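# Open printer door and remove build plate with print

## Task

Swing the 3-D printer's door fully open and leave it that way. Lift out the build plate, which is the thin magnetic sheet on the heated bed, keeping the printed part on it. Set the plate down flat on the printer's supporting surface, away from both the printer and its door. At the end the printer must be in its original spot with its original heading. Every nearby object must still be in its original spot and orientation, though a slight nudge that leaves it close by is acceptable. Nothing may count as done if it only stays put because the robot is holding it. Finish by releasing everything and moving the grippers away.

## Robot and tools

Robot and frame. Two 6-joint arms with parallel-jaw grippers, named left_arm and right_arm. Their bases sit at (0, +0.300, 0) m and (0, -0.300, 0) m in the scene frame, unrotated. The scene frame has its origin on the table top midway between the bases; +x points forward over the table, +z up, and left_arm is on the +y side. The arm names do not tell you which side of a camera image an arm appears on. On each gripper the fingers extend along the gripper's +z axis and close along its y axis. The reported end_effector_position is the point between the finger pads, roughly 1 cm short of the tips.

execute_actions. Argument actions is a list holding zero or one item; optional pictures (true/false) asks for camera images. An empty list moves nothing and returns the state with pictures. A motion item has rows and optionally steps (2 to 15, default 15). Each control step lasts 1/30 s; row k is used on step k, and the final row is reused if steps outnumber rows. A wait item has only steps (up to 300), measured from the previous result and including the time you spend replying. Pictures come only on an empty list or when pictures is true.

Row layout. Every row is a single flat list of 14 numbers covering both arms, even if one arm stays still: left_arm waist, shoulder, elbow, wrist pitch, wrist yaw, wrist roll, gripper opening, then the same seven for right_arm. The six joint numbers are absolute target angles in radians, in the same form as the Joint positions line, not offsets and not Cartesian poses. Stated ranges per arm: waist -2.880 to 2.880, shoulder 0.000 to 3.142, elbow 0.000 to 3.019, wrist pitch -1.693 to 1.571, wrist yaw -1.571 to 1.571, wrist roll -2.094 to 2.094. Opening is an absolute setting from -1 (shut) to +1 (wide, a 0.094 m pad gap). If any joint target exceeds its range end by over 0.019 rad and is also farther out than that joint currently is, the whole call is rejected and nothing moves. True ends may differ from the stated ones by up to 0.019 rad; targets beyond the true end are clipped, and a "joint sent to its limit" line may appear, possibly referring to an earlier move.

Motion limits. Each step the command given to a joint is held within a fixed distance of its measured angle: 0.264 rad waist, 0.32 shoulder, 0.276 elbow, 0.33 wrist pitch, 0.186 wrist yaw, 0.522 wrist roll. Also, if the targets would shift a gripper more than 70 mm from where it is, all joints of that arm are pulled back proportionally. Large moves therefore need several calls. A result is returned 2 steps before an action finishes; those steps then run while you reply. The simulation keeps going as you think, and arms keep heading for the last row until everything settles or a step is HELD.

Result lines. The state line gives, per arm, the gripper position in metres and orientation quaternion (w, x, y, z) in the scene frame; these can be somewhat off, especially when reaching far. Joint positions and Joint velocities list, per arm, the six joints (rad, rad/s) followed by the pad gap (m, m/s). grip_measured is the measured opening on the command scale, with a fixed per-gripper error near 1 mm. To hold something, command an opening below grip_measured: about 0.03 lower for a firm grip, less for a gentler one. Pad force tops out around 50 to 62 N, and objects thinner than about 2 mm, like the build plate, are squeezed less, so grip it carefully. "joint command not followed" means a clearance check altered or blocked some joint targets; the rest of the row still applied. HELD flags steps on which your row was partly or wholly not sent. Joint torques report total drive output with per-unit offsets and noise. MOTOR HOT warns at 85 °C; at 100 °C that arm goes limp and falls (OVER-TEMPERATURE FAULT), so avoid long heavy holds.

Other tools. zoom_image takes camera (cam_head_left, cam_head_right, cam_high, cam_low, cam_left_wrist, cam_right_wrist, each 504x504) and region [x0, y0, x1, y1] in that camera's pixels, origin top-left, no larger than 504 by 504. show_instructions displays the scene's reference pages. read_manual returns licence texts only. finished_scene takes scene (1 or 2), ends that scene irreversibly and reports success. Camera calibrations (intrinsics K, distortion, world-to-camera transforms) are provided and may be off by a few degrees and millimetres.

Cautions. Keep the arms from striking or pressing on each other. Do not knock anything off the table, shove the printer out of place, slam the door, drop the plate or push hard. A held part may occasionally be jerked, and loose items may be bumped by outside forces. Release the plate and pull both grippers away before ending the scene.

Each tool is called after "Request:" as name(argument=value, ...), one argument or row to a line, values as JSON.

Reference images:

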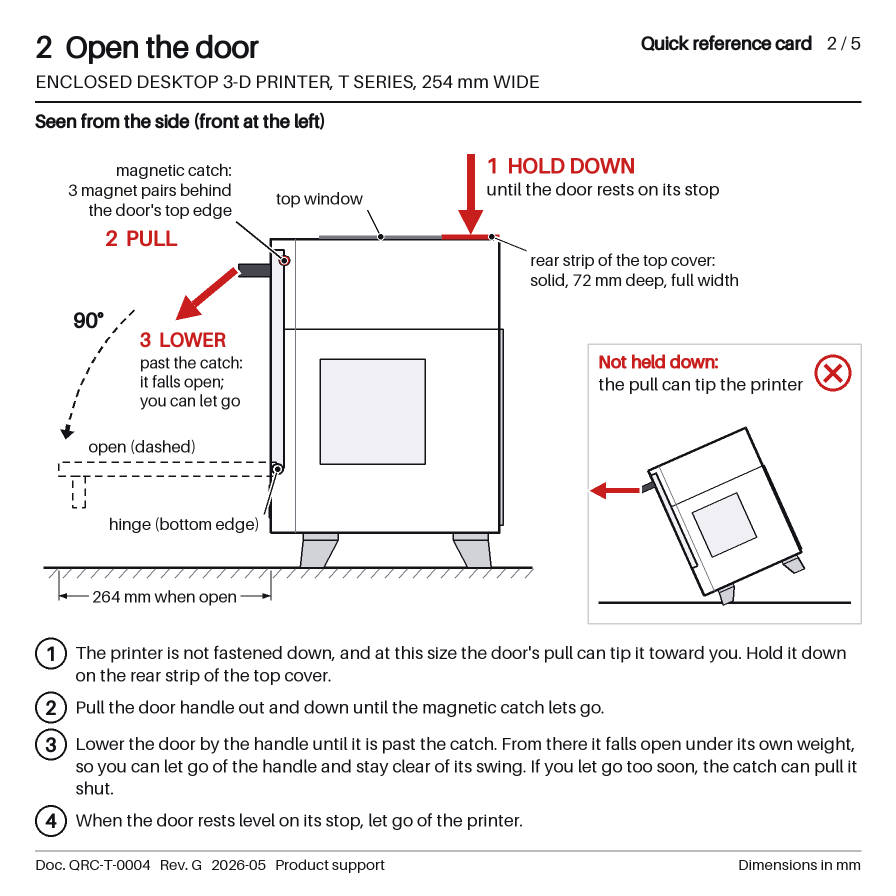

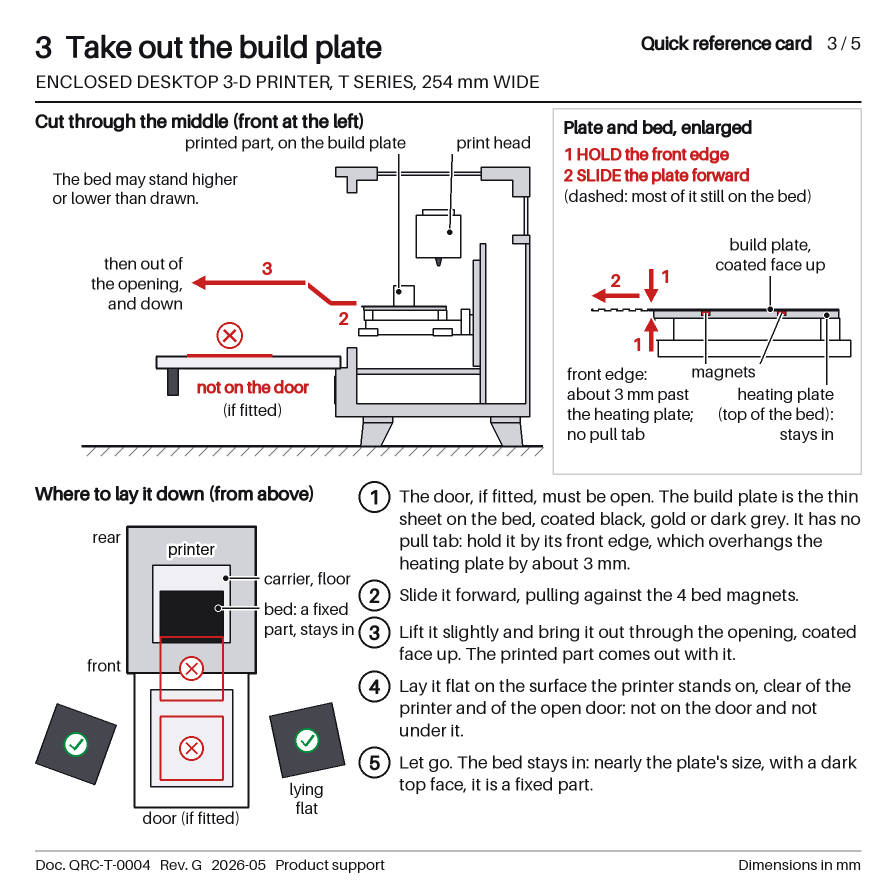

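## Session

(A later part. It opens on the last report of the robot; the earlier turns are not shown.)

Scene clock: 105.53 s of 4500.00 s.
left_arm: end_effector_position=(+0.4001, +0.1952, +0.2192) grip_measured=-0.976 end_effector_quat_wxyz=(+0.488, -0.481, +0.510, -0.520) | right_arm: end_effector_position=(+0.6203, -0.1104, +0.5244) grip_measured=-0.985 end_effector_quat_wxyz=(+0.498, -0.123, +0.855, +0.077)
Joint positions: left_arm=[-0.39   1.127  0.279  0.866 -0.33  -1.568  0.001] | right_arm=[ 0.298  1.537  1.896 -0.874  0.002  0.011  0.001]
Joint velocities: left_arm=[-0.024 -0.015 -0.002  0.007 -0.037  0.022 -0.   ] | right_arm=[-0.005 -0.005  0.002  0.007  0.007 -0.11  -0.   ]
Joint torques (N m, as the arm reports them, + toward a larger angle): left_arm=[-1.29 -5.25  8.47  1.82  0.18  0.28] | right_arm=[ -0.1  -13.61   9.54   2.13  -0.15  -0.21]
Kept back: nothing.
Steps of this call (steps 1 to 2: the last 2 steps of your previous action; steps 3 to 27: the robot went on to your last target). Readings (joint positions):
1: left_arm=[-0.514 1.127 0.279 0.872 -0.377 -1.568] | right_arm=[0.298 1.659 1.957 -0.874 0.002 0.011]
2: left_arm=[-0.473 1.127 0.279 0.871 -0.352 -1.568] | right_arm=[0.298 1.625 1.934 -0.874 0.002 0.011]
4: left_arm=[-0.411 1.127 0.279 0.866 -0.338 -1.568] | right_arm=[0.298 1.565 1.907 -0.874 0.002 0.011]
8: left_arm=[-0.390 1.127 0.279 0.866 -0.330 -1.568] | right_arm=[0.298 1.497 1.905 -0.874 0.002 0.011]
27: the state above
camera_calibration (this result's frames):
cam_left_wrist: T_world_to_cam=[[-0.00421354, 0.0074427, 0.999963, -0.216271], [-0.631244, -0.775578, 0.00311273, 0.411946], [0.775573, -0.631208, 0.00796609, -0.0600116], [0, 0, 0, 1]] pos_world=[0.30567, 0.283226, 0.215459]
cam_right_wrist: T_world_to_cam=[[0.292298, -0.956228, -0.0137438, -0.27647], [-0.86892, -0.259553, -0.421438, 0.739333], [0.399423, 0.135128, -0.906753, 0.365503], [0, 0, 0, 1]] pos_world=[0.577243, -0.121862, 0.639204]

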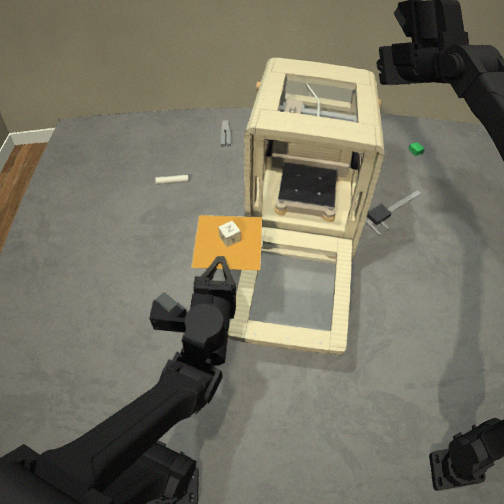

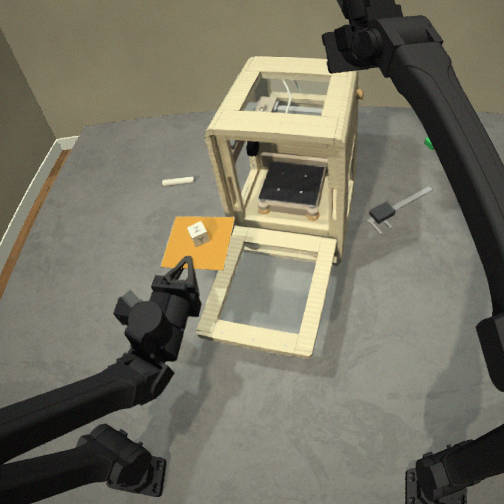

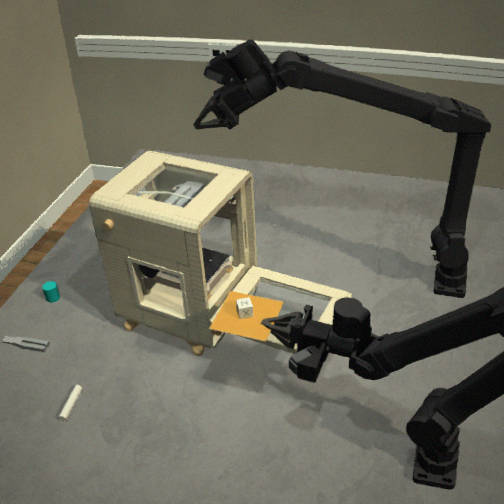

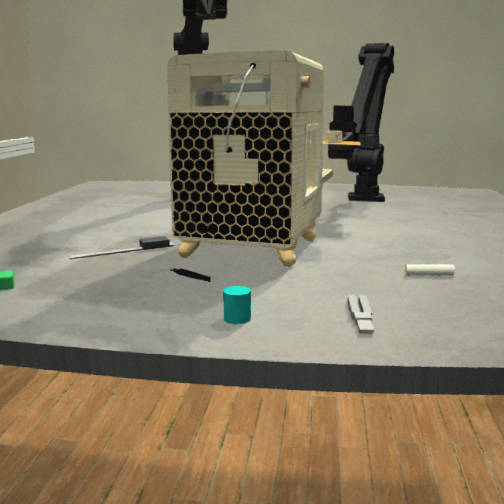

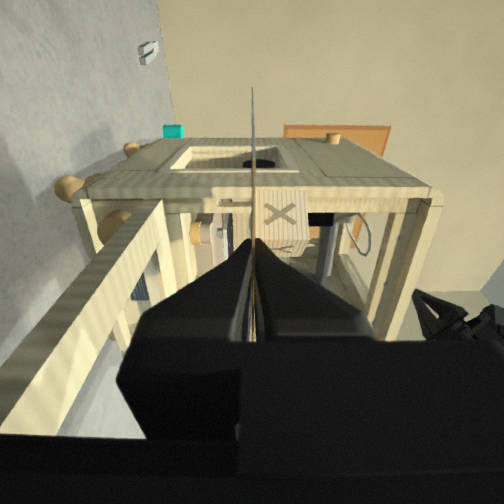

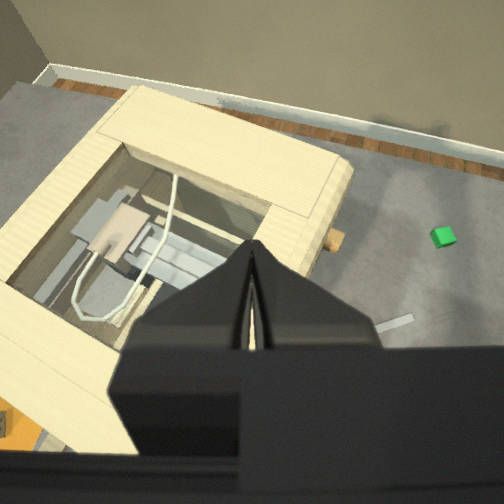

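Request:
execute_actions(
  actions=[
    {"rows":[[-0.38,1.129,0.281,0.863,-0.315,-1.56,-1,0.27,1.50,1.86,-0.87,0,0,-1],[-0.362,1.129,0.281,0.863,-0.303,-1.56,-1,0.25,1.46,1.82,-0.87,0,0,-1],[-0.344,1.129,0.281,0.863,-0.291,-1.56,-1,0.23,1.42,1.78,-0.87,0,0,-1],[-0.326,1.129,0.281,0.863,-0.279,-1.56,-1,0.21,1.38,1.74,-0.87,0,0,-1],[-0.308,1.129,0.281,0.863,-0.267,-1.56,-1,0.19,1.34,1.70,-0.87,0,0,-1],[-0.29,1.129,0.281,0.863,-0.255,-1.56,-1,0.17,1.30,1.66,-0.87,0,0,-1],[-0.272,1.129,0.281,0.863,-0.243,-1.56,-1,0.15,1.26,1.62,-0.87,0,0,-1],[-0.254,1.129,0.281,0.863,-0.231,-1.56,-1,0.13,1.22,1.58,-0.87,0,0,-1],[-0.236,1.129,0.281,0.863,-0.219,-1.56,-1,0.11,1.18,1.54,-0.87,0,0,-1],[-0.218,1.129,0.281,0.863,-0.207,-1.56,-1,0.09,1.14,1.50,-0.87,0,0,-1],[-0.20,1.129,0.281,0.863,-0.195,-1.56,-1,0.07,1.10,1.46,-0.87,0,0,-1],[-0.182,1.129,0.281,0.863,-0.183,-1.56,-1,0.05,1.06,1.42,-0.87,0,0,-1],[-0.164,1.129,0.281,0.863,-0.171,-1.56,-1,0.03,1.02,1.38,-0.87,0,0,-1],[-0.146,1.129,0.281,0.863,-0.159,-1.56,-1,0.01,0.98,1.34,-0.87,0,0,-1],[-0.128,1.129,0.281,0.863,-0.147,-1.56,-1,-0.01,0.94,1.30,-0.87,0,0,-1]],"steps":15},
  ],
  pictures=false,
)

Request:
execute_actions(
  actions=[
    {"rows":[[-0.11,1.129,0.281,0.863,-0.135,-1.56,-1,-0.03,0.90,1.30,-0.87,0,0,-1],[-0.092,1.129,0.281,0.863,-0.123,-1.56,-1,-0.05,0.90,1.30,-0.87,0,0,-1],[-0.074,1.129,0.281,0.863,-0.111,-1.56,-1,-0.07,0.90,1.30,-0.87,0,0,-1],[-0.056,1.129,0.281,0.863,-0.099,-1.56,-1,-0.09,0.90,1.30,-0.87,0,0,-1],[-0.038,1.129,0.281,0.863,-0.087,-1.56,-1,-0.11,0.90,1.30,-0.87,0,0,-1],[-0.02,1.129,0.281,0.863,-0.075,-1.56,-1,-0.13,0.90,1.30,-0.87,0,0,-1],[-0.002,1.129,0.281,0.863,-0.063,-1.56,-1,-0.15,0.90,1.30,-0.87,0,0,-1],[0.016,1.129,0.281,0.863,-0.051,-1.56,-1,-0.17,0.90,1.30,-0.87,0,0,-1],[0.034,1.129,0.281,0.863,-0.039,-1.56,-1,-0.19,0.90,1.30,-0.87,0,0,-1],[0.052,1.129,0.281,0.863,-0.027,-1.56,-1,-0.20,0.90,1.30,-0.87,0,0,-1],[0.07,1.129,0.281,0.863,-0.015,-1.56,-1,-0.20,0.90,1.30,-0.87,0,0,-1],[0.088,1.129,0.281,0.863,-0.005,-1.56,-1,-0.20,0.90,1.30,-0.87,0,0,-1],[0.106,1.129,0.281,0.863,0,-1.56,-1,-0.20,0.90,1.30,-0.87,0,0,-1],[0.12,1.129,0.281,0.863,0,-1.56,-1,-0.20,0.90,1.30,-0.87,0,0,-1]],"steps":15},
  ],
  pictures=true,
)

Scene clock: 106.60 s of 4500.00 s.
left_arm: end_effector_position=(+0.4139, +0.2466, +0.2193) grip_measured=-0.976 end_effector_quat_wxyz=(+0.500, -0.491, +0.500, -0.509) | right_arm: end_effector_position=(+0.5016, -0.2632, +0.4903) grip_measured=-0.985 end_effector_quat_wxyz=(+0.483, -0.028, +0.875, +0.021)
Joint positions: left_arm=[-0.203  1.127  0.279  0.866 -0.186 -1.568  0.001] | right_arm=[ 0.074  1.155  1.466 -0.872 -0.001  0.011  0.001]
Joint velocities: left_arm=[ 0.532 -0.015  0.007  0.002  0.388  0.051  0.001] | right_arm=[-0.728 -1.509 -1.155 -0.002 -0.051 -0.037  0.   ]
Joint torques (N m, as the arm reports them, + toward a larger angle): left_arm=[ 0.05 -4.94  8.68  1.74  0.13  0.27] | right_arm=[  0.97 -10.33   8.87   2.04  -0.04  -0.21]
Steps of this call (steps 1 to 19: the robot went on to your last target; steps 20 to 32: the first 13 steps of this action). Readings (joint positions):
20: left_arm=[-0.390 1.127 0.279 0.866 -0.326 -1.568] | right_arm=[0.297 1.535 1.892 -0.873 0.002 0.011]
21: left_arm=[-0.388 1.127 0.279 0.866 -0.316 -1.568] | right_arm=[0.294 1.526 1.876 -0.872 0.001 0.011]
23: left_arm=[-0.373 1.127 0.279 0.866 -0.290 -1.568] | right_arm=[0.277 1.485 1.808 -0.872 -0.000 0.011]
27: left_arm=[-0.300 1.127 0.279 0.866 -0.245 -1.568] | right_arm=[0.199 1.365 1.653 -0.872 -0.001 0.011]
32: the state above

Scene clock: 107.10 s of 4500.00 s.
left_arm: end_effector_position=(+0.4182, +0.3282, +0.2194) grip_measured=-0.976 end_effector_quat_wxyz=(+0.523, -0.513, +0.478, -0.485) | right_arm: end_effector_position=(+0.3953, -0.3810, +0.5125) grip_measured=-0.985 end_effector_quat_wxyz=(+0.527, +0.090, +0.844, -0.050)
Joint positions: left_arm=[ 0.064  1.127  0.279  0.866 -0.01  -1.568  0.001] | right_arm=[-0.201  0.882  1.299 -0.873 -0.     0.011  0.001]
Joint velocities: left_arm=[ 0.503  0.005 -0.002  0.002  0.242 -0.051 -0.001] | right_arm=[-0.132  0.347 -0.007  0.022  0.007  0.066 -0.   ]
Joint torques (N m, as the arm reports them, + toward a larger angle): left_arm=[ 0.01 -5.19  8.62  1.87  0.08  0.28] | right_arm=[ 0.87 -4.32  9.35  2.01 -0.05 -0.21]
Steps of this call (steps 1 to 2: the last 2 steps of your previous action; steps 3 to 15: the first 13 steps of this action). Readings (joint positions):
3: left_arm=[-0.151 1.127 0.279 0.866 -0.149 -1.568] | right_arm=[0.002 0.992 1.339 -0.872 -0.000 0.011]
4: left_arm=[-0.133 1.127 0.279 0.866 -0.137 -1.568] | right_arm=[-0.019 0.943 1.311 -0.872 -0.000 0.011]
6: left_arm=[-0.097 1.127 0.279 0.866 -0.113 -1.568] | right_arm=[-0.058 0.875 1.297 -0.873 -0.000 0.011]
10: left_arm=[-0.025 1.127 0.279 0.866 -0.065 -1.568] | right_arm=[-0.129 0.833 1.299 -0.873 -0.000 0.011]
15: the state above
camera_calibration (this result's frames):
cam_left_wrist: T_world_to_cam=[[-0.00570732, 0.00123368, 0.999983, -0.214689], [-0.521689, -0.853133, -0.00192499, 0.507199], [0.853117, -0.521691, 0.0055127, -0.0579706], [0, 0, 0, 1]] pos_world=[0.312831, 0.402731, 0.215981]
cam_right_wrist: T_world_to_cam=[[-0.197937, -0.980108, -0.0144578, -0.284571], [-0.861565, 0.180993, -0.474285, 0.660616], [0.467468, -0.0814223, -0.880253, 0.358136], [0, 0, 0, 1]] pos_world=[0.345419, -0.369317, 0.624456]

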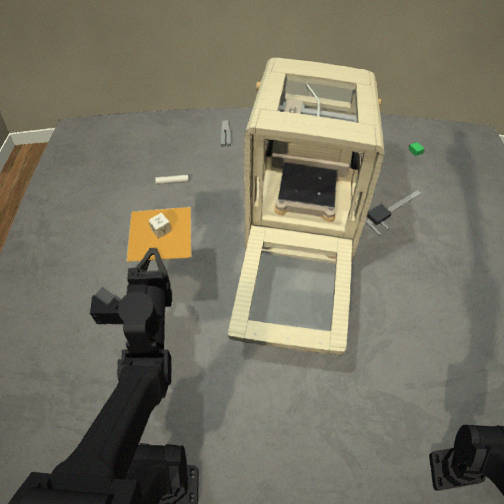

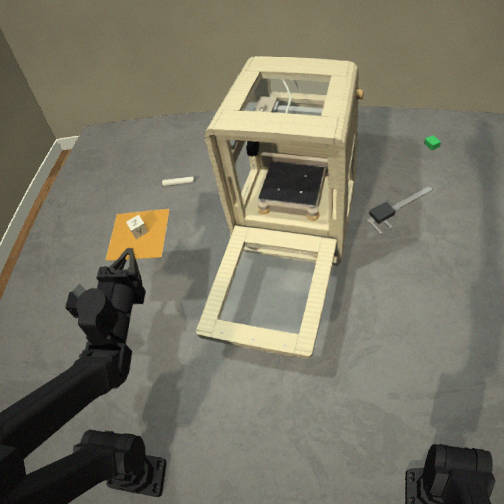

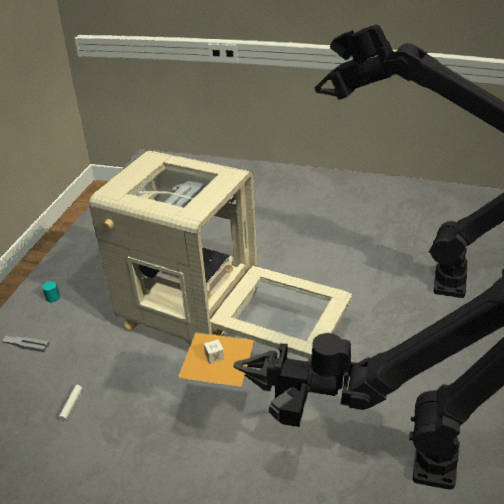

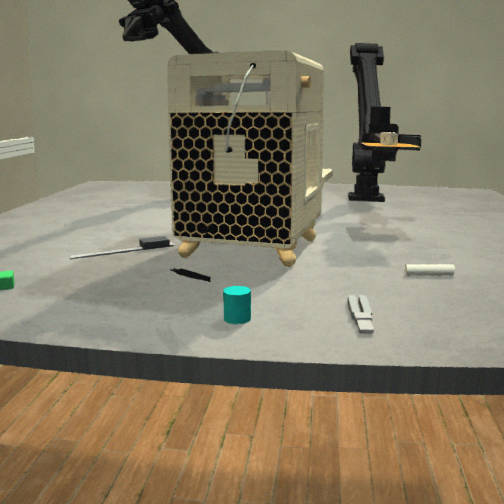

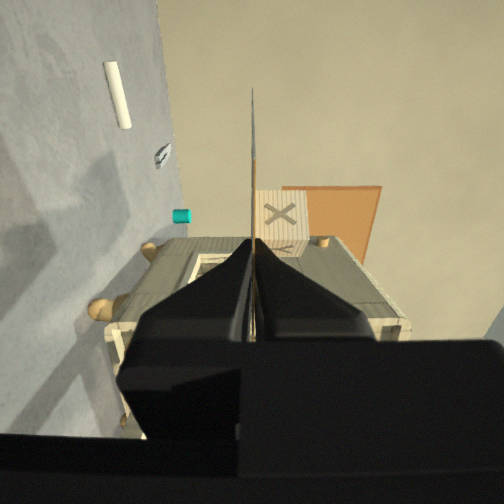

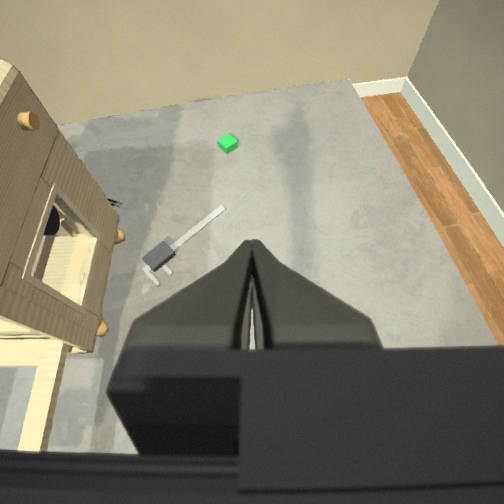

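Request:
execute_actions(
  actions=[
    {"rows":[[0.12,1.17,0.279,0.885,0,-1.56,-1,-0.20,0.90,1.30,-0.87,0,0,-1],[0.12,1.20,0.278,0.90,0,-1.56,-1,-0.20,0.90,1.30,-0.87,0,0,-1],[0.12,1.23,0.277,0.916,0,-1.56,-1,-0.20,0.90,1.30,-0.87,0,0,-1],[0.12,1.26,0.276,0.932,0,-1.56,-1,-0.20,0.90,1.30,-0.87,0,0,-1],[0.12,1.29,0.275,0.948,0,-1.56,-1,-0.20,0.90,1.30,-0.87,0,0,-1],[0.12,1.32,0.274,0.964,0,-1.56,-1,-0.20,0.90,1.30,-0.87,0,0,-1],[0.12,1.35,0.273,0.98,0,-1.56,-1,-0.20,0.90,1.30,-0.87,0,0,-1],[0.12,1.38,0.272,0.996,0,-1.56,-1,-0.20,0.90,1.30,-0.87,0,0,-1],[0.12,1.41,0.271,1.012,0,-1.56,-1,-0.20,0.90,1.30,-0.87,0,0,-1],[0.12,1.44,0.27,1.028,0,-1.56,-1,-0.20,0.90,1.30,-0.87,0,0,-1],[0.12,1.47,0.269,1.044,0,-1.56,-1,-0.20,0.90,1.30,-0.87,0,0,-1],[0.12,1.50,0.268,1.06,0,-1.56,-1,-0.20,0.90,1.30,-0.87,0,0,-1],[0.12,1.53,0.267,1.076,0,-1.56,-1,-0.20,0.90,1.30,-0.87,0,0,-1],[0.12,1.56,0.266,1.092,0,-1.56,-1,-0.20,0.90,1.30,-0.87,0,0,-1],[0.12,1.59,0.265,1.108,0,-1.56,-1,-0.20,0.90,1.30,-0.87,0,0,-1]],"steps":15},
  ],
  pictures=false,
)

Request:
execute_actions(
  actions=[
    {"rows":[[0.12,1.615,0.263,1.124,0,-1.56,-1,-0.20,0.90,1.30,-0.87,0,0,-1],[0.12,1.64,0.261,1.14,0,-1.56,-1,-0.20,0.90,1.30,-0.87,0,0,-1],[0.12,1.66,0.259,1.155,0,-1.56,-1,-0.20,0.90,1.30,-0.87,0,0,-1],[0.12,1.68,0.257,1.17,0,-1.56,-1,-0.20,0.90,1.30,-0.87,0,0,-1],[0.12,1.70,0.255,1.18,0,-1.56,-1,-0.20,0.90,1.30,-0.87,0,0,-1],[0.12,1.715,0.253,1.19,0,-1.56,-1,-0.20,0.90,1.30,-0.87,0,0,-1],[0.12,1.73,0.252,1.195,0,-1.56,-1,-0.20,0.90,1.30,-0.87,0,0,-1],[0.12,1.74,0.252,1.195,0,-1.56,-1,-0.20,0.90,1.30,-0.87,0,0,-1]],"steps":15},
  ],
  pictures=true,
)

Scene clock: 109.13 s of 4500.00 s.
left_arm: end_effector_position=(+0.4290, +0.3506, +0.1116) grip_measured=-0.976 end_effector_quat_wxyz=(-0.478, +0.575, -0.512, +0.422) | right_arm: end_effector_position=(+0.4050, -0.3839, +0.5004) grip_measured=-0.985 end_effector_quat_wxyz=(+0.514, +0.091, +0.851, -0.050)
Joint positions: left_arm=[ 0.117  1.474  0.271  1.015 -0.004 -1.567  0.001] | right_arm=[-0.203  0.908  1.295 -0.873 -0.     0.011  0.001]
Joint velocities: left_arm=[-0.005  0.874 -0.042  0.466 -0.022  0.007 -0.001] | right_arm=[ 0.005  0.005  0.002 -0.007 -0.022 -0.051  0.   ]
Joint torques (N m, as the arm reports them, + toward a larger angle): left_arm=[-0.6  -7.72  5.33  3.26  0.14  0.28] | right_arm=[ 0.62 -5.02  9.71  2.07 -0.04 -0.2 ]
Steps of this call (steps 1 to 2: the last 2 steps of your previous action; steps 3 to 30: the robot went on to your last target; steps 31 to 48: nothing new was sent; steps 49 to 61: the first 13 steps of this action). Readings (joint positions):
49: left_arm=[0.117 1.129 0.279 0.866 -0.004 -1.568] | right_arm=[-0.203 0.908 1.295 -0.873 -0.000 0.011]
50: left_arm=[0.117 1.136 0.279 0.869 -0.004 -1.568] | right_arm=[-0.203 0.908 1.295 -0.873 -0.000 0.011]
52: left_arm=[0.117 1.175 0.279 0.889 -0.004 -1.567] | right_arm=[-0.203 0.908 1.295 -0.873 -0.000 0.011]
56: left_arm=[0.117 1.310 0.279 0.942 -0.004 -1.567] | right_arm=[-0.203 0.908 1.295 -0.873 -0.000 0.011]
61: the state above

Scene clock: 109.63 s of 4500.00 s.
left_arm: end_effector_position=(+0.4143, +0.3489, +0.0339) grip_measured=-0.976 end_effector_quat_wxyz=(-0.438, +0.606, -0.540, +0.386) | right_arm: end_effector_position=(+0.4050, -0.3839, +0.5004) grip_measured=-0.985 end_effector_quat_wxyz=(+0.514, +0.091, +0.851, -0.050)
Joint positions: left_arm=[ 0.117  1.737  0.251  1.163 -0.004 -1.567  0.001] | right_arm=[-0.203  0.908  1.295 -0.873 -0.     0.011  0.001]
Joint velocities: left_arm=[ 0.005  0.005 -0.007  0.076 -0.095  0.066  0.   ] | right_arm=[-0.024 -0.015  0.002 -0.002  0.081  0.081  0.   ]
Joint torques (N m, as the arm reports them, + toward a larger angle): left_arm=[-0.32 -8.82  2.76  3.26  0.11  0.23] | right_arm=[ 0.68 -5.05  9.7   2.07 -0.04 -0.21]
Steps of this call (steps 1 to 2: the last 2 steps of your previous action; steps 3 to 15: the first 13 steps of this action). Readings (joint positions):
3: left_arm=[0.117 1.559 0.267 1.063 -0.004 -1.567] | right_arm=[-0.203 0.908 1.295 -0.873 -0.000 0.011]
4: left_arm=[0.117 1.586 0.266 1.079 -0.004 -1.567] | right_arm=[-0.203 0.908 1.295 -0.873 -0.000 0.011]
6: left_arm=[0.117 1.636 0.263 1.110 -0.004 -1.567] | right_arm=[-0.203 0.908 1.295 -0.873 -0.000 0.011]
10: left_arm=[0.117 1.711 0.255 1.155 -0.004 -1.567] | right_arm=[-0.203 0.908 1.295 -0.873 -0.000 0.011]
15: the state above
camera_calibration (this result's frames):
cam_left_wrist: T_world_to_cam=[[0.326436, 0.039529, 0.944392, -0.178294], [-0.449069, -0.872679, 0.191751, 0.492642], [0.831731, -0.486692, -0.267122, -0.0369511], [0, 0, 0, 1]] pos_world=[0.310165, 0.418982, 0.0640449]
cam_right_wrist: T_world_to_cam=[[-0.200602, -0.979565, -0.0145045, -0.2844], [-0.874587, 0.185736, -0.447884, 0.657572], [0.441426, -0.077161, -0.893974, 0.361759], [0, 0, 0, 1]] pos_world=[0.358362, -0.372809, 0.613794]

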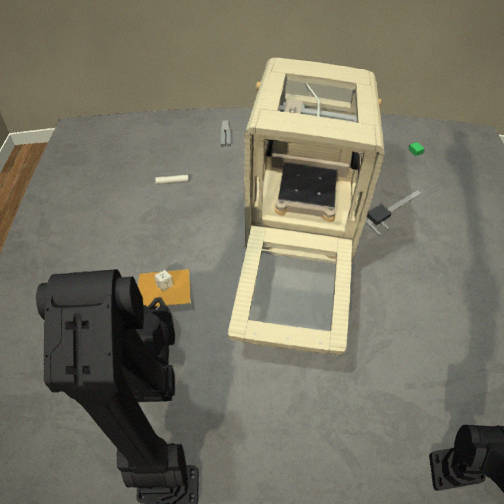

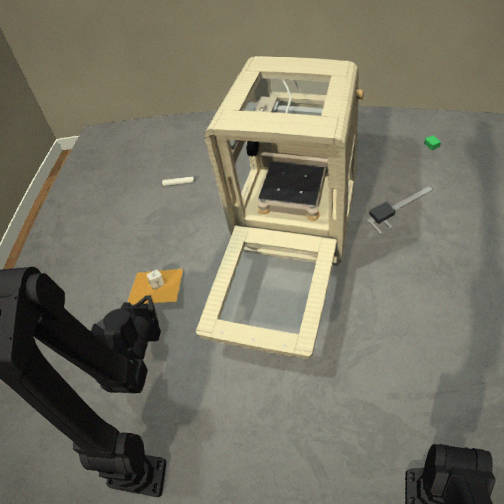

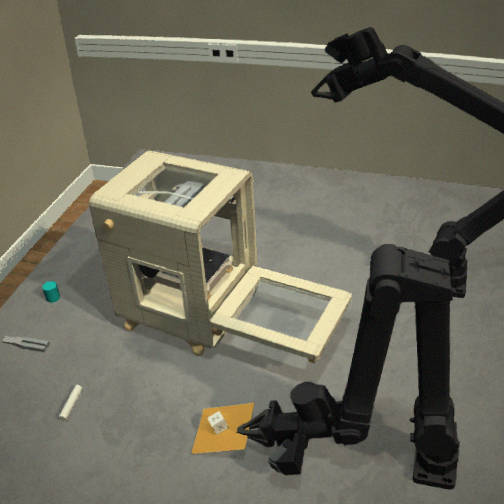

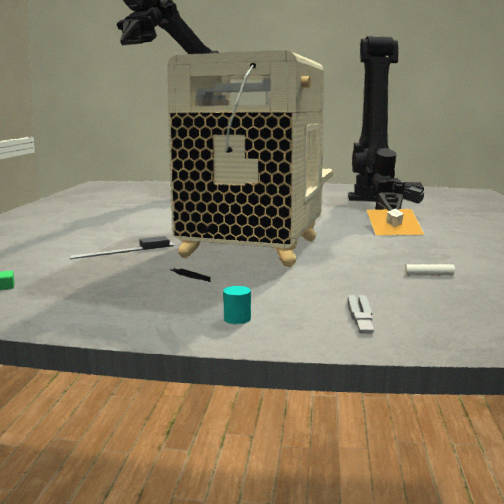

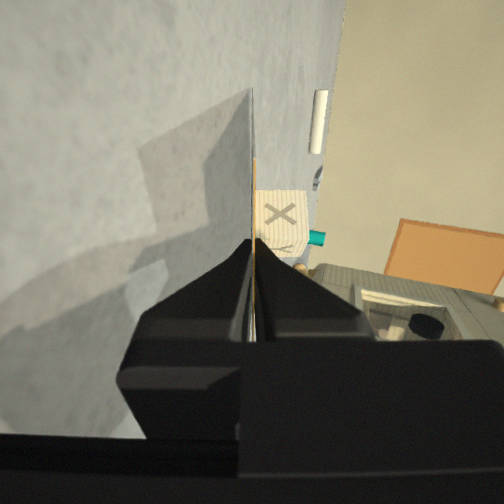

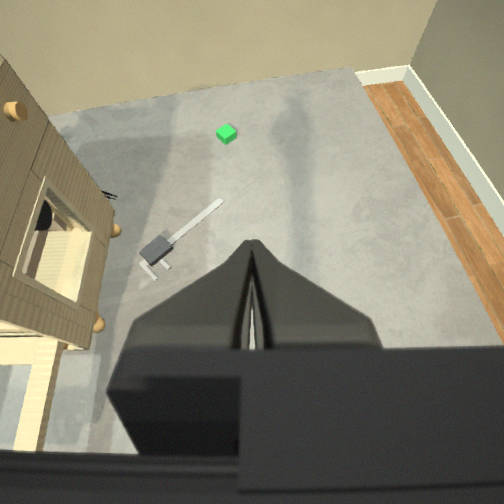

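Request:
execute_actions(
  actions=[
    {"rows":[[0.12,1.74,0.252,1.18,0,-1.56,-0.96,-0.20,0.90,1.30,-0.87,0,0,-1],[0.12,1.74,0.252,1.18,0,-1.56,-0.92,-0.20,0.90,1.30,-0.87,0,0,-1],[0.12,1.74,0.252,1.18,0,-1.56,-0.88,-0.20,0.90,1.30,-0.87,0,0,-1],[0.12,1.74,0.252,1.18,0,-1.56,-0.84,-0.20,0.90,1.30,-0.87,0,0,-1],[0.12,1.74,0.252,1.18,0,-1.56,-0.80,-0.20,0.90,1.30,-0.87,0,0,-1],[0.12,1.74,0.252,1.18,0,-1.56,-0.76,-0.20,0.90,1.30,-0.87,0,0,-1],[0.12,1.74,0.252,1.18,0,-1.56,-0.72,-0.20,0.90,1.30,-0.87,0,0,-1],[0.12,1.74,0.252,1.18,0,-1.56,-0.68,-0.20,0.90,1.30,-0.87,0,0,-1],[0.12,1.74,0.252,1.18,0,-1.56,-0.64,-0.20,0.90,1.30,-0.87,0,0,-1],[0.12,1.74,0.252,1.18,0,-1.56,-0.60,-0.20,0.90,1.30,-0.87,0,0,-1]],"steps":15},
  ],
  pictures=true,
)

Scene clock: 110.23 s of 4500.00 s.
left_arm: end_effector_position=(+0.4147, +0.3489, +0.0350) grip_measured=-0.603 end_effector_quat_wxyz=(-0.440, +0.605, -0.539, +0.388) | right_arm: end_effector_position=(+0.4050, -0.3839, +0.5004) grip_measured=-0.985 end_effector_quat_wxyz=(+0.514, +0.091, +0.851, -0.050)
Joint positions: left_arm=[ 0.117  1.737  0.251  1.168 -0.004 -1.567  0.019] | right_arm=[-0.203  0.908  1.295 -0.873 -0.     0.011  0.001]
Joint velocities: left_arm=[-0.015 -0.015 -0.017  0.007 -0.022  0.022  0.001] | right_arm=[ 0.005  0.005 -0.002  0.002  0.022  0.007  0.002]
Joint torques (N m, as the arm reports them, + toward a larger angle): left_arm=[-0.59 -9.28  2.86  2.5   0.14  0.26] | right_arm=[ 0.61 -4.92  9.71  2.07 -0.04 -0.21]
Steps of this call (steps 1 to 2: the last 2 steps of your previous action; steps 3 to 5: the robot went on to your last target; steps 6 to 18: the first 13 steps of this action). Readings (joint positions):
6: left_arm=[0.117 1.737 0.251 1.168 -0.004 -1.567] | right_arm=[-0.203 0.908 1.295 -0.873 -0.000 0.011]
7: left_arm=[0.117 1.737 0.251 1.168 -0.004 -1.567] | right_arm=[-0.203 0.908 1.295 -0.873 -0.000 0.011]
9: left_arm=[0.117 1.737 0.251 1.168 -0.004 -1.567] | right_arm=[-0.203 0.908 1.295 -0.873 -0.000 0.011]
13: left_arm=[0.117 1.737 0.251 1.168 -0.004 -1.567] | right_arm=[-0.203 0.908 1.295 -0.873 -0.000 0.011]
18: the state above
camera_calibration (this result's frames):
cam_left_wrist: T_world_to_cam=[[0.32178, 0.0389816, 0.946012, -0.177449], [-0.450007, -0.872789, 0.189032, 0.493153], [0.833037, -0.486538, -0.263304, -0.0376673], [0, 0, 0, 1]] pos_world=[0.3104, 0.41901, 0.0647293]
cam_right_wrist: T_world_to_cam=[[-0.200602, -0.979565, -0.0145045, -0.2844], [-0.874587, 0.185736, -0.447884, 0.657572], [0.441426, -0.077161, -0.893974, 0.361759], [0, 0, 0, 1]] pos_world=[0.358362, -0.372809, 0.613794]

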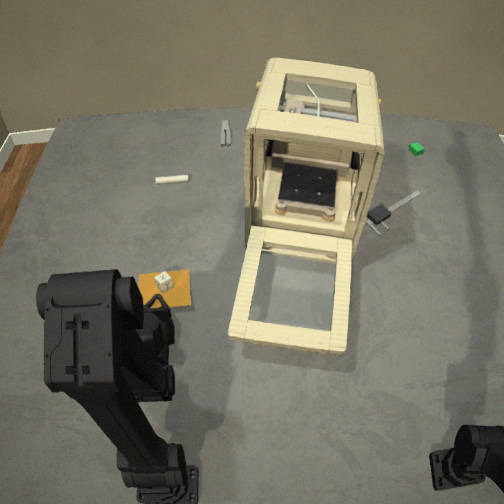

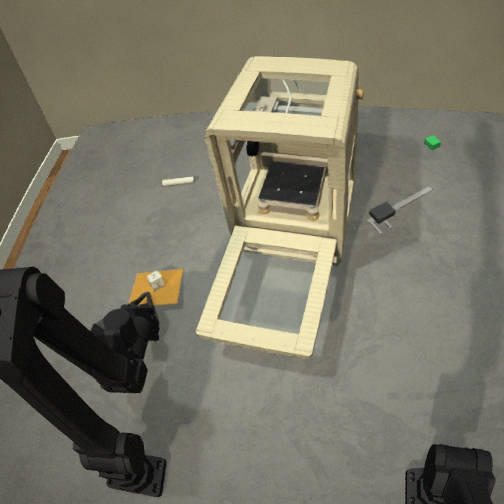

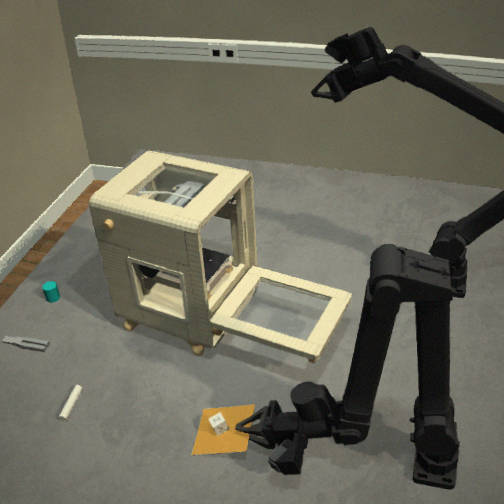

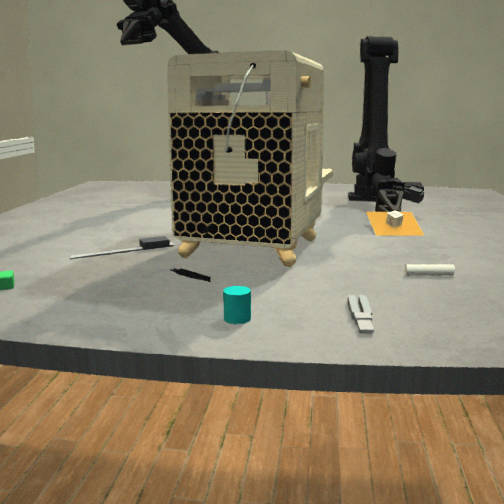

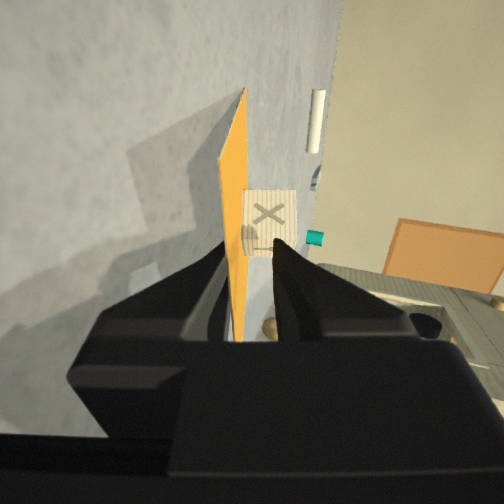

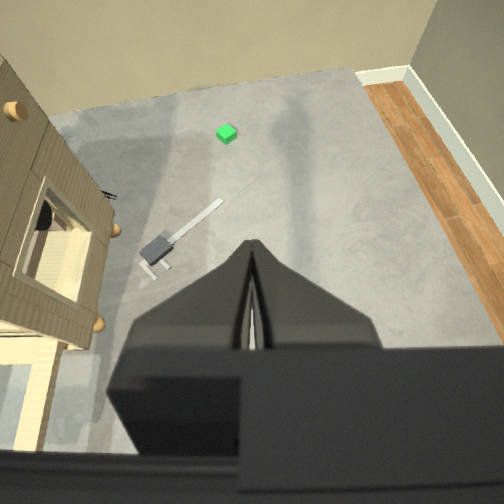

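Request:
execute_actions(
  actions=[
    {"rows":[[0.12,1.715,0.285,1.14,0,-1.56,-0.60,-0.20,0.90,1.30,-0.87,0,0,-1],[0.12,1.70,0.287,1.11,0,-1.56,-0.60,-0.20,0.90,1.30,-0.87,0,0,-1],[0.12,1.685,0.289,1.08,0,-1.56,-0.60,-0.20,0.90,1.30,-0.87,0,0,-1],[0.12,1.67,0.29,1.05,0,-1.56,-0.60,-0.20,0.90,1.30,-0.87,0,0,-1],[0.12,1.655,0.291,1.02,0,-1.56,-0.60,-0.20,0.90,1.30,-0.87,0,0,-1],[0.12,1.64,0.292,0.99,0,-1.56,-0.60,-0.20,0.90,1.30,-0.87,0,0,-1],[0.12,1.625,0.293,0.96,0,-1.56,-0.60,-0.20,0.90,1.30,-0.87,0,0,-1],[0.12,1.61,0.294,0.93,0,-1.56,-0.60,-0.20,0.90,1.30,-0.87,0,0,-1],[0.12,1.595,0.295,0.90,0,-1.56,-0.60,-0.20,0.90,1.30,-0.87,0,0,-1],[0.12,1.58,0.296,0.87,0,-1.56,-0.60,-0.20,0.90,1.30,-0.87,0,0,-1],[0.12,1.565,0.297,0.84,0,-1.56,-0.60,-0.20,0.90,1.30,-0.87,0,0,-1],[0.12,1.55,0.298,0.81,0,-1.56,-0.60,-0.20,0.90,1.30,-0.87,0,0,-1],[0.12,1.537,0.30,0.78,0,-1.56,-0.60,-0.20,0.90,1.30,-0.87,0,0,-1],[0.12,1.537,0.30,0.77,0,-1.56,-0.60,-0.20,0.90,1.30,-0.87,0,0,-1]],"steps":15},
  ],
  pictures=true,
)

Scene clock: 111.73 s of 4500.00 s.
left_arm: end_effector_position=(+0.4113, +0.3485, +0.0337) grip_measured=-0.602 end_effector_quat_wxyz=(-0.398, +0.633, -0.563, +0.351) | right_arm: end_effector_position=(+0.4050, -0.3839, +0.5004) grip_measured=-0.985 end_effector_quat_wxyz=(+0.514, +0.091, +0.851, -0.050)
Joint positions: left_arm=[ 0.117  1.573  0.273  0.849 -0.004 -1.567  0.019] | right_arm=[-0.203  0.908  1.295 -0.873 -0.     0.011  0.001]
Joint velocities: left_arm=[-0.005 -0.464  0.012 -0.891  0.007 -0.037  0.001] | right_arm=[ 0.015 -0.005  0.012 -0.017  0.007 -0.037 -0.001]
Joint torques (N m, as the arm reports them, + toward a larger angle): left_arm=[-0.35 -9.63  6.75  1.79  0.11  0.24] | right_arm=[ 0.62 -5.03  9.68  2.07 -0.05 -0.21]
Steps of this call (steps 1 to 2: the last 2 steps of your previous action; steps 3 to 15: the robot went on to your last target; steps 16 to 32: nothing new was sent; steps 33 to 45: the first 13 steps of this action). Readings (joint positions):
33: left_arm=[0.117 1.737 0.252 1.165 -0.004 -1.567] | right_arm=[-0.203 0.908 1.295 -0.873 -0.000 0.011]
34: left_arm=[0.117 1.734 0.255 1.153 -0.004 -1.567] | right_arm=[-0.203 0.908 1.295 -0.873 -0.000 0.011]
36: left_arm=[0.117 1.719 0.262 1.109 -0.004 -1.567] | right_arm=[-0.203 0.908 1.295 -0.873 -0.000 0.011]
40: left_arm=[0.117 1.658 0.271 0.996 -0.004 -1.567] | right_arm=[-0.203 0.908 1.295 -0.873 -0.000 0.011]
45: the state above
camera_calibration (this result's frames):
cam_left_wrist: T_world_to_cam=[[0.443309, 0.0532691, 0.894784, -0.228288], [-0.420361, -0.869304, 0.260015, 0.475751], [0.79169, -0.491399, -0.362978, -0.0133555], [0, 0, 0, 1]] pos_world=[0.311763, 0.41917, 0.0757189]
cam_right_wrist: T_world_to_cam=[[-0.200602, -0.979565, -0.0145045, -0.2844], [-0.874587, 0.185736, -0.447884, 0.657572], [0.441426, -0.077161, -0.893974, 0.361759], [0, 0, 0, 1]] pos_world=[0.358362, -0.372809, 0.613794]

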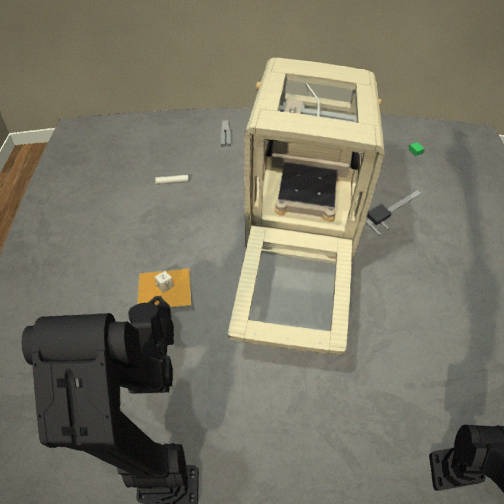

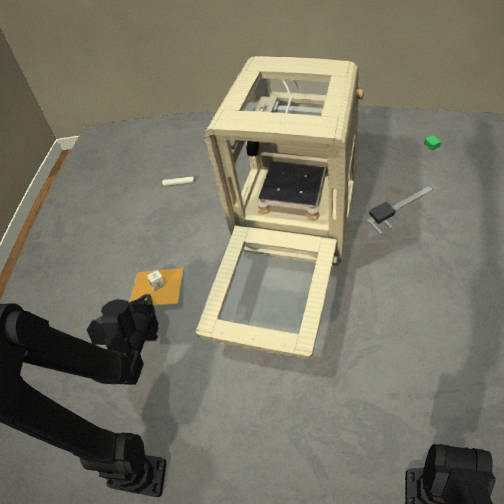

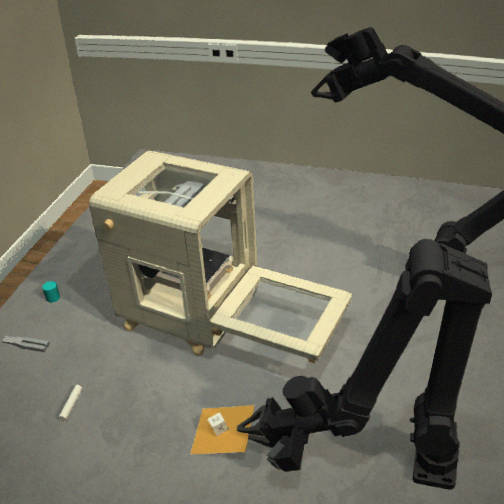

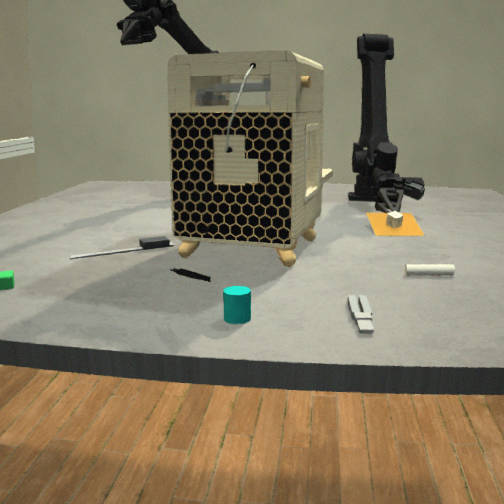

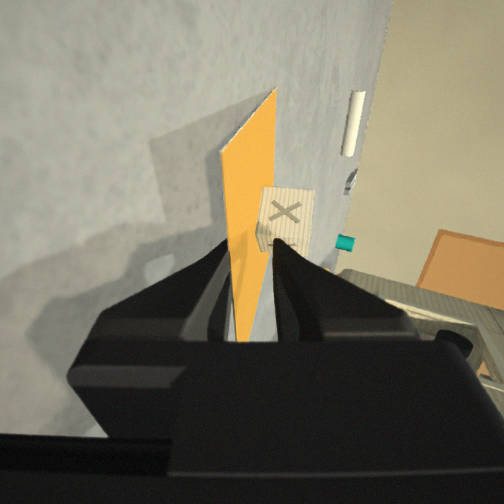

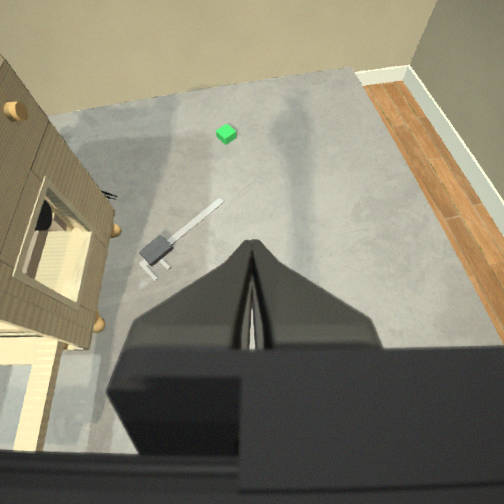

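Request:
execute_actions(
  actions=[
    {"rows":[[0.12,1.525,0.305,0.75,0,-1.56,-0.60,-0.20,0.90,1.30,-0.87,0,0,-1],[0.12,1.512,0.307,0.72,0,-1.56,-0.60,-0.20,0.90,1.30,-0.87,0,0,-1],[0.12,1.499,0.309,0.69,0,-1.56,-0.60,-0.20,0.90,1.30,-0.87,0,0,-1],[0.12,1.486,0.311,0.66,0,-1.56,-0.60,-0.20,0.90,1.30,-0.87,0,0,-1],[0.12,1.473,0.313,0.63,0,-1.56,-0.60,-0.20,0.90,1.30,-0.87,0,0,-1],[0.12,1.46,0.315,0.60,0,-1.56,-0.60,-0.20,0.90,1.30,-0.87,0,0,-1],[0.12,1.447,0.317,0.57,0,-1.56,-0.60,-0.20,0.90,1.30,-0.87,0,0,-1],[0.12,1.434,0.319,0.54,0,-1.56,-0.60,-0.20,0.90,1.30,-0.87,0,0,-1],[0.12,1.421,0.321,0.51,0,-1.56,-0.60,-0.20,0.90,1.30,-0.87,0,0,-1],[0.12,1.408,0.323,0.48,0,-1.56,-0.60,-0.20,0.90,1.30,-0.87,0,0,-1],[0.12,1.395,0.325,0.45,0,-1.56,-0.60,-0.20,0.90,1.30,-0.87,0,0,-1],[0.12,1.382,0.327,0.42,0,-1.56,-0.60,-0.20,0.90,1.30,-0.87,0,0,-1],[0.12,1.369,0.329,0.39,0,-1.56,-0.60,-0.20,0.90,1.30,-0.87,0,0,-1],[0.12,1.36,0.33,0.37,0,-1.56,-0.60,-0.20,0.90,1.30,-0.87,0,0,-1]],"steps":15},
  ],
  pictures=true,
)

Scene clock: 112.50 s of 4500.00 s.
left_arm: end_effector_position=(+0.3881, +0.3458, +0.0237) grip_measured=-0.602 end_effector_quat_wxyz=(-0.333, +0.669, -0.596, +0.293) | right_arm: end_effector_position=(+0.4050, -0.3839, +0.5004) grip_measured=-0.985 end_effector_quat_wxyz=(+0.514, +0.091, +0.851, -0.050)
Joint positions: left_arm=[ 0.117  1.404  0.292  0.46  -0.004 -1.567  0.019] | right_arm=[-0.203  0.908  1.295 -0.873 -0.     0.011  0.001]
Joint velocities: left_arm=[-0.005 -0.425  0.09  -0.847  0.007 -0.066 -0.001] | right_arm=[-0.005  0.015 -0.017  0.012 -0.022 -0.022  0.   ]
Joint torques (N m, as the arm reports them, + toward a larger angle): left_arm=[-0.52 -8.    8.76  1.48  0.12  0.2 ] | right_arm=[ 0.65 -5.02  9.7   2.08 -0.04 -0.21]
Steps of this call (steps 1 to 2: the last 2 steps of your previous action; steps 3 to 10: the robot went on to your last target; steps 11 to 23: the first 13 steps of this action). Readings (joint positions):
11: left_arm=[0.117 1.542 0.273 0.775 -0.004 -1.567] | right_arm=[-0.203 0.908 1.295 -0.873 -0.000 0.011]
12: left_arm=[0.117 1.540 0.275 0.763 -0.004 -1.567] | right_arm=[-0.203 0.908 1.295 -0.873 -0.000 0.011]
14: left_arm=[0.117 1.529 0.279 0.719 -0.004 -1.567] | right_arm=[-0.203 0.908 1.295 -0.873 -0.000 0.011]
18: left_arm=[0.117 1.478 0.283 0.606 -0.004 -1.567] | right_arm=[-0.203 0.908 1.295 -0.873 -0.000 0.011]
23: the state above
camera_calibration (this result's frames):
cam_left_wrist: T_world_to_cam=[[0.611534, 0.0730464, 0.787839, -0.27853], [-0.35855, -0.862037, 0.358238, 0.437394], [0.705315, -0.501554, -0.500974, 0.0403517], [0, 0, 0, 1]] pos_world=[0.298697, 0.417634, 0.0829606]
cam_right_wrist: T_world_to_cam=[[-0.200602, -0.979565, -0.0145045, -0.2844], [-0.874587, 0.185736, -0.447884, 0.657572], [0.441426, -0.077161, -0.893974, 0.361759], [0, 0, 0, 1]] pos_world=[0.358362, -0.372809, 0.613794]

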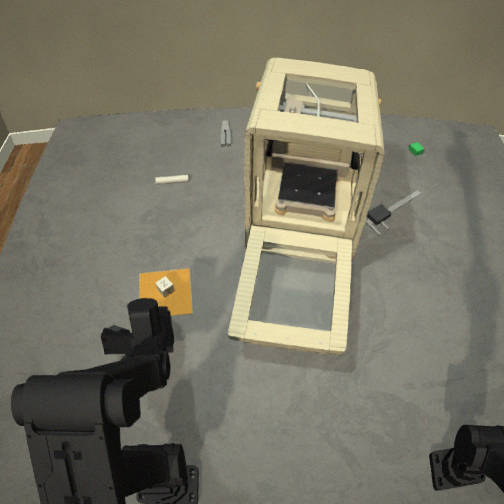

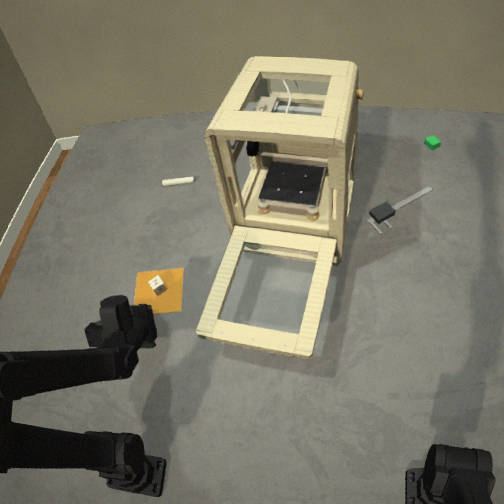

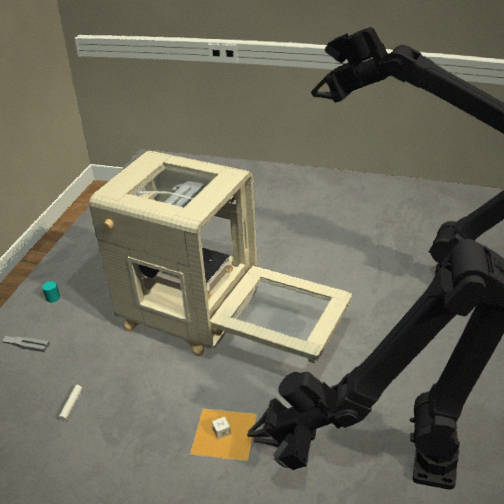

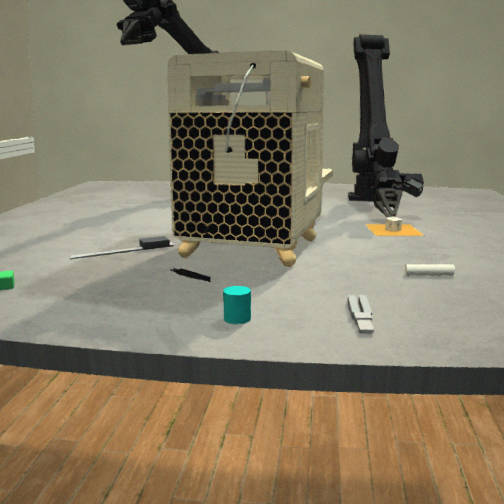

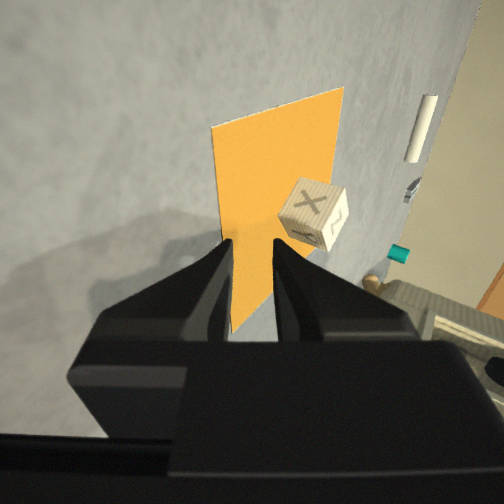

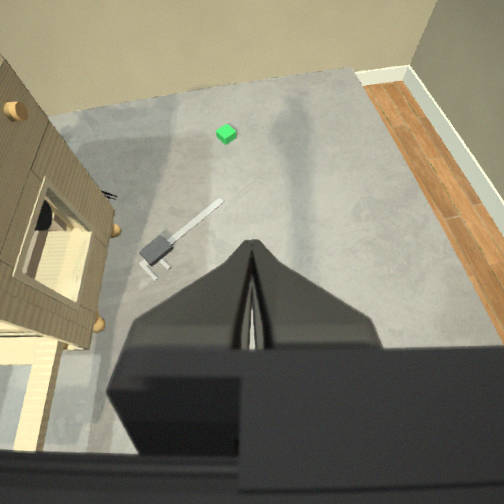

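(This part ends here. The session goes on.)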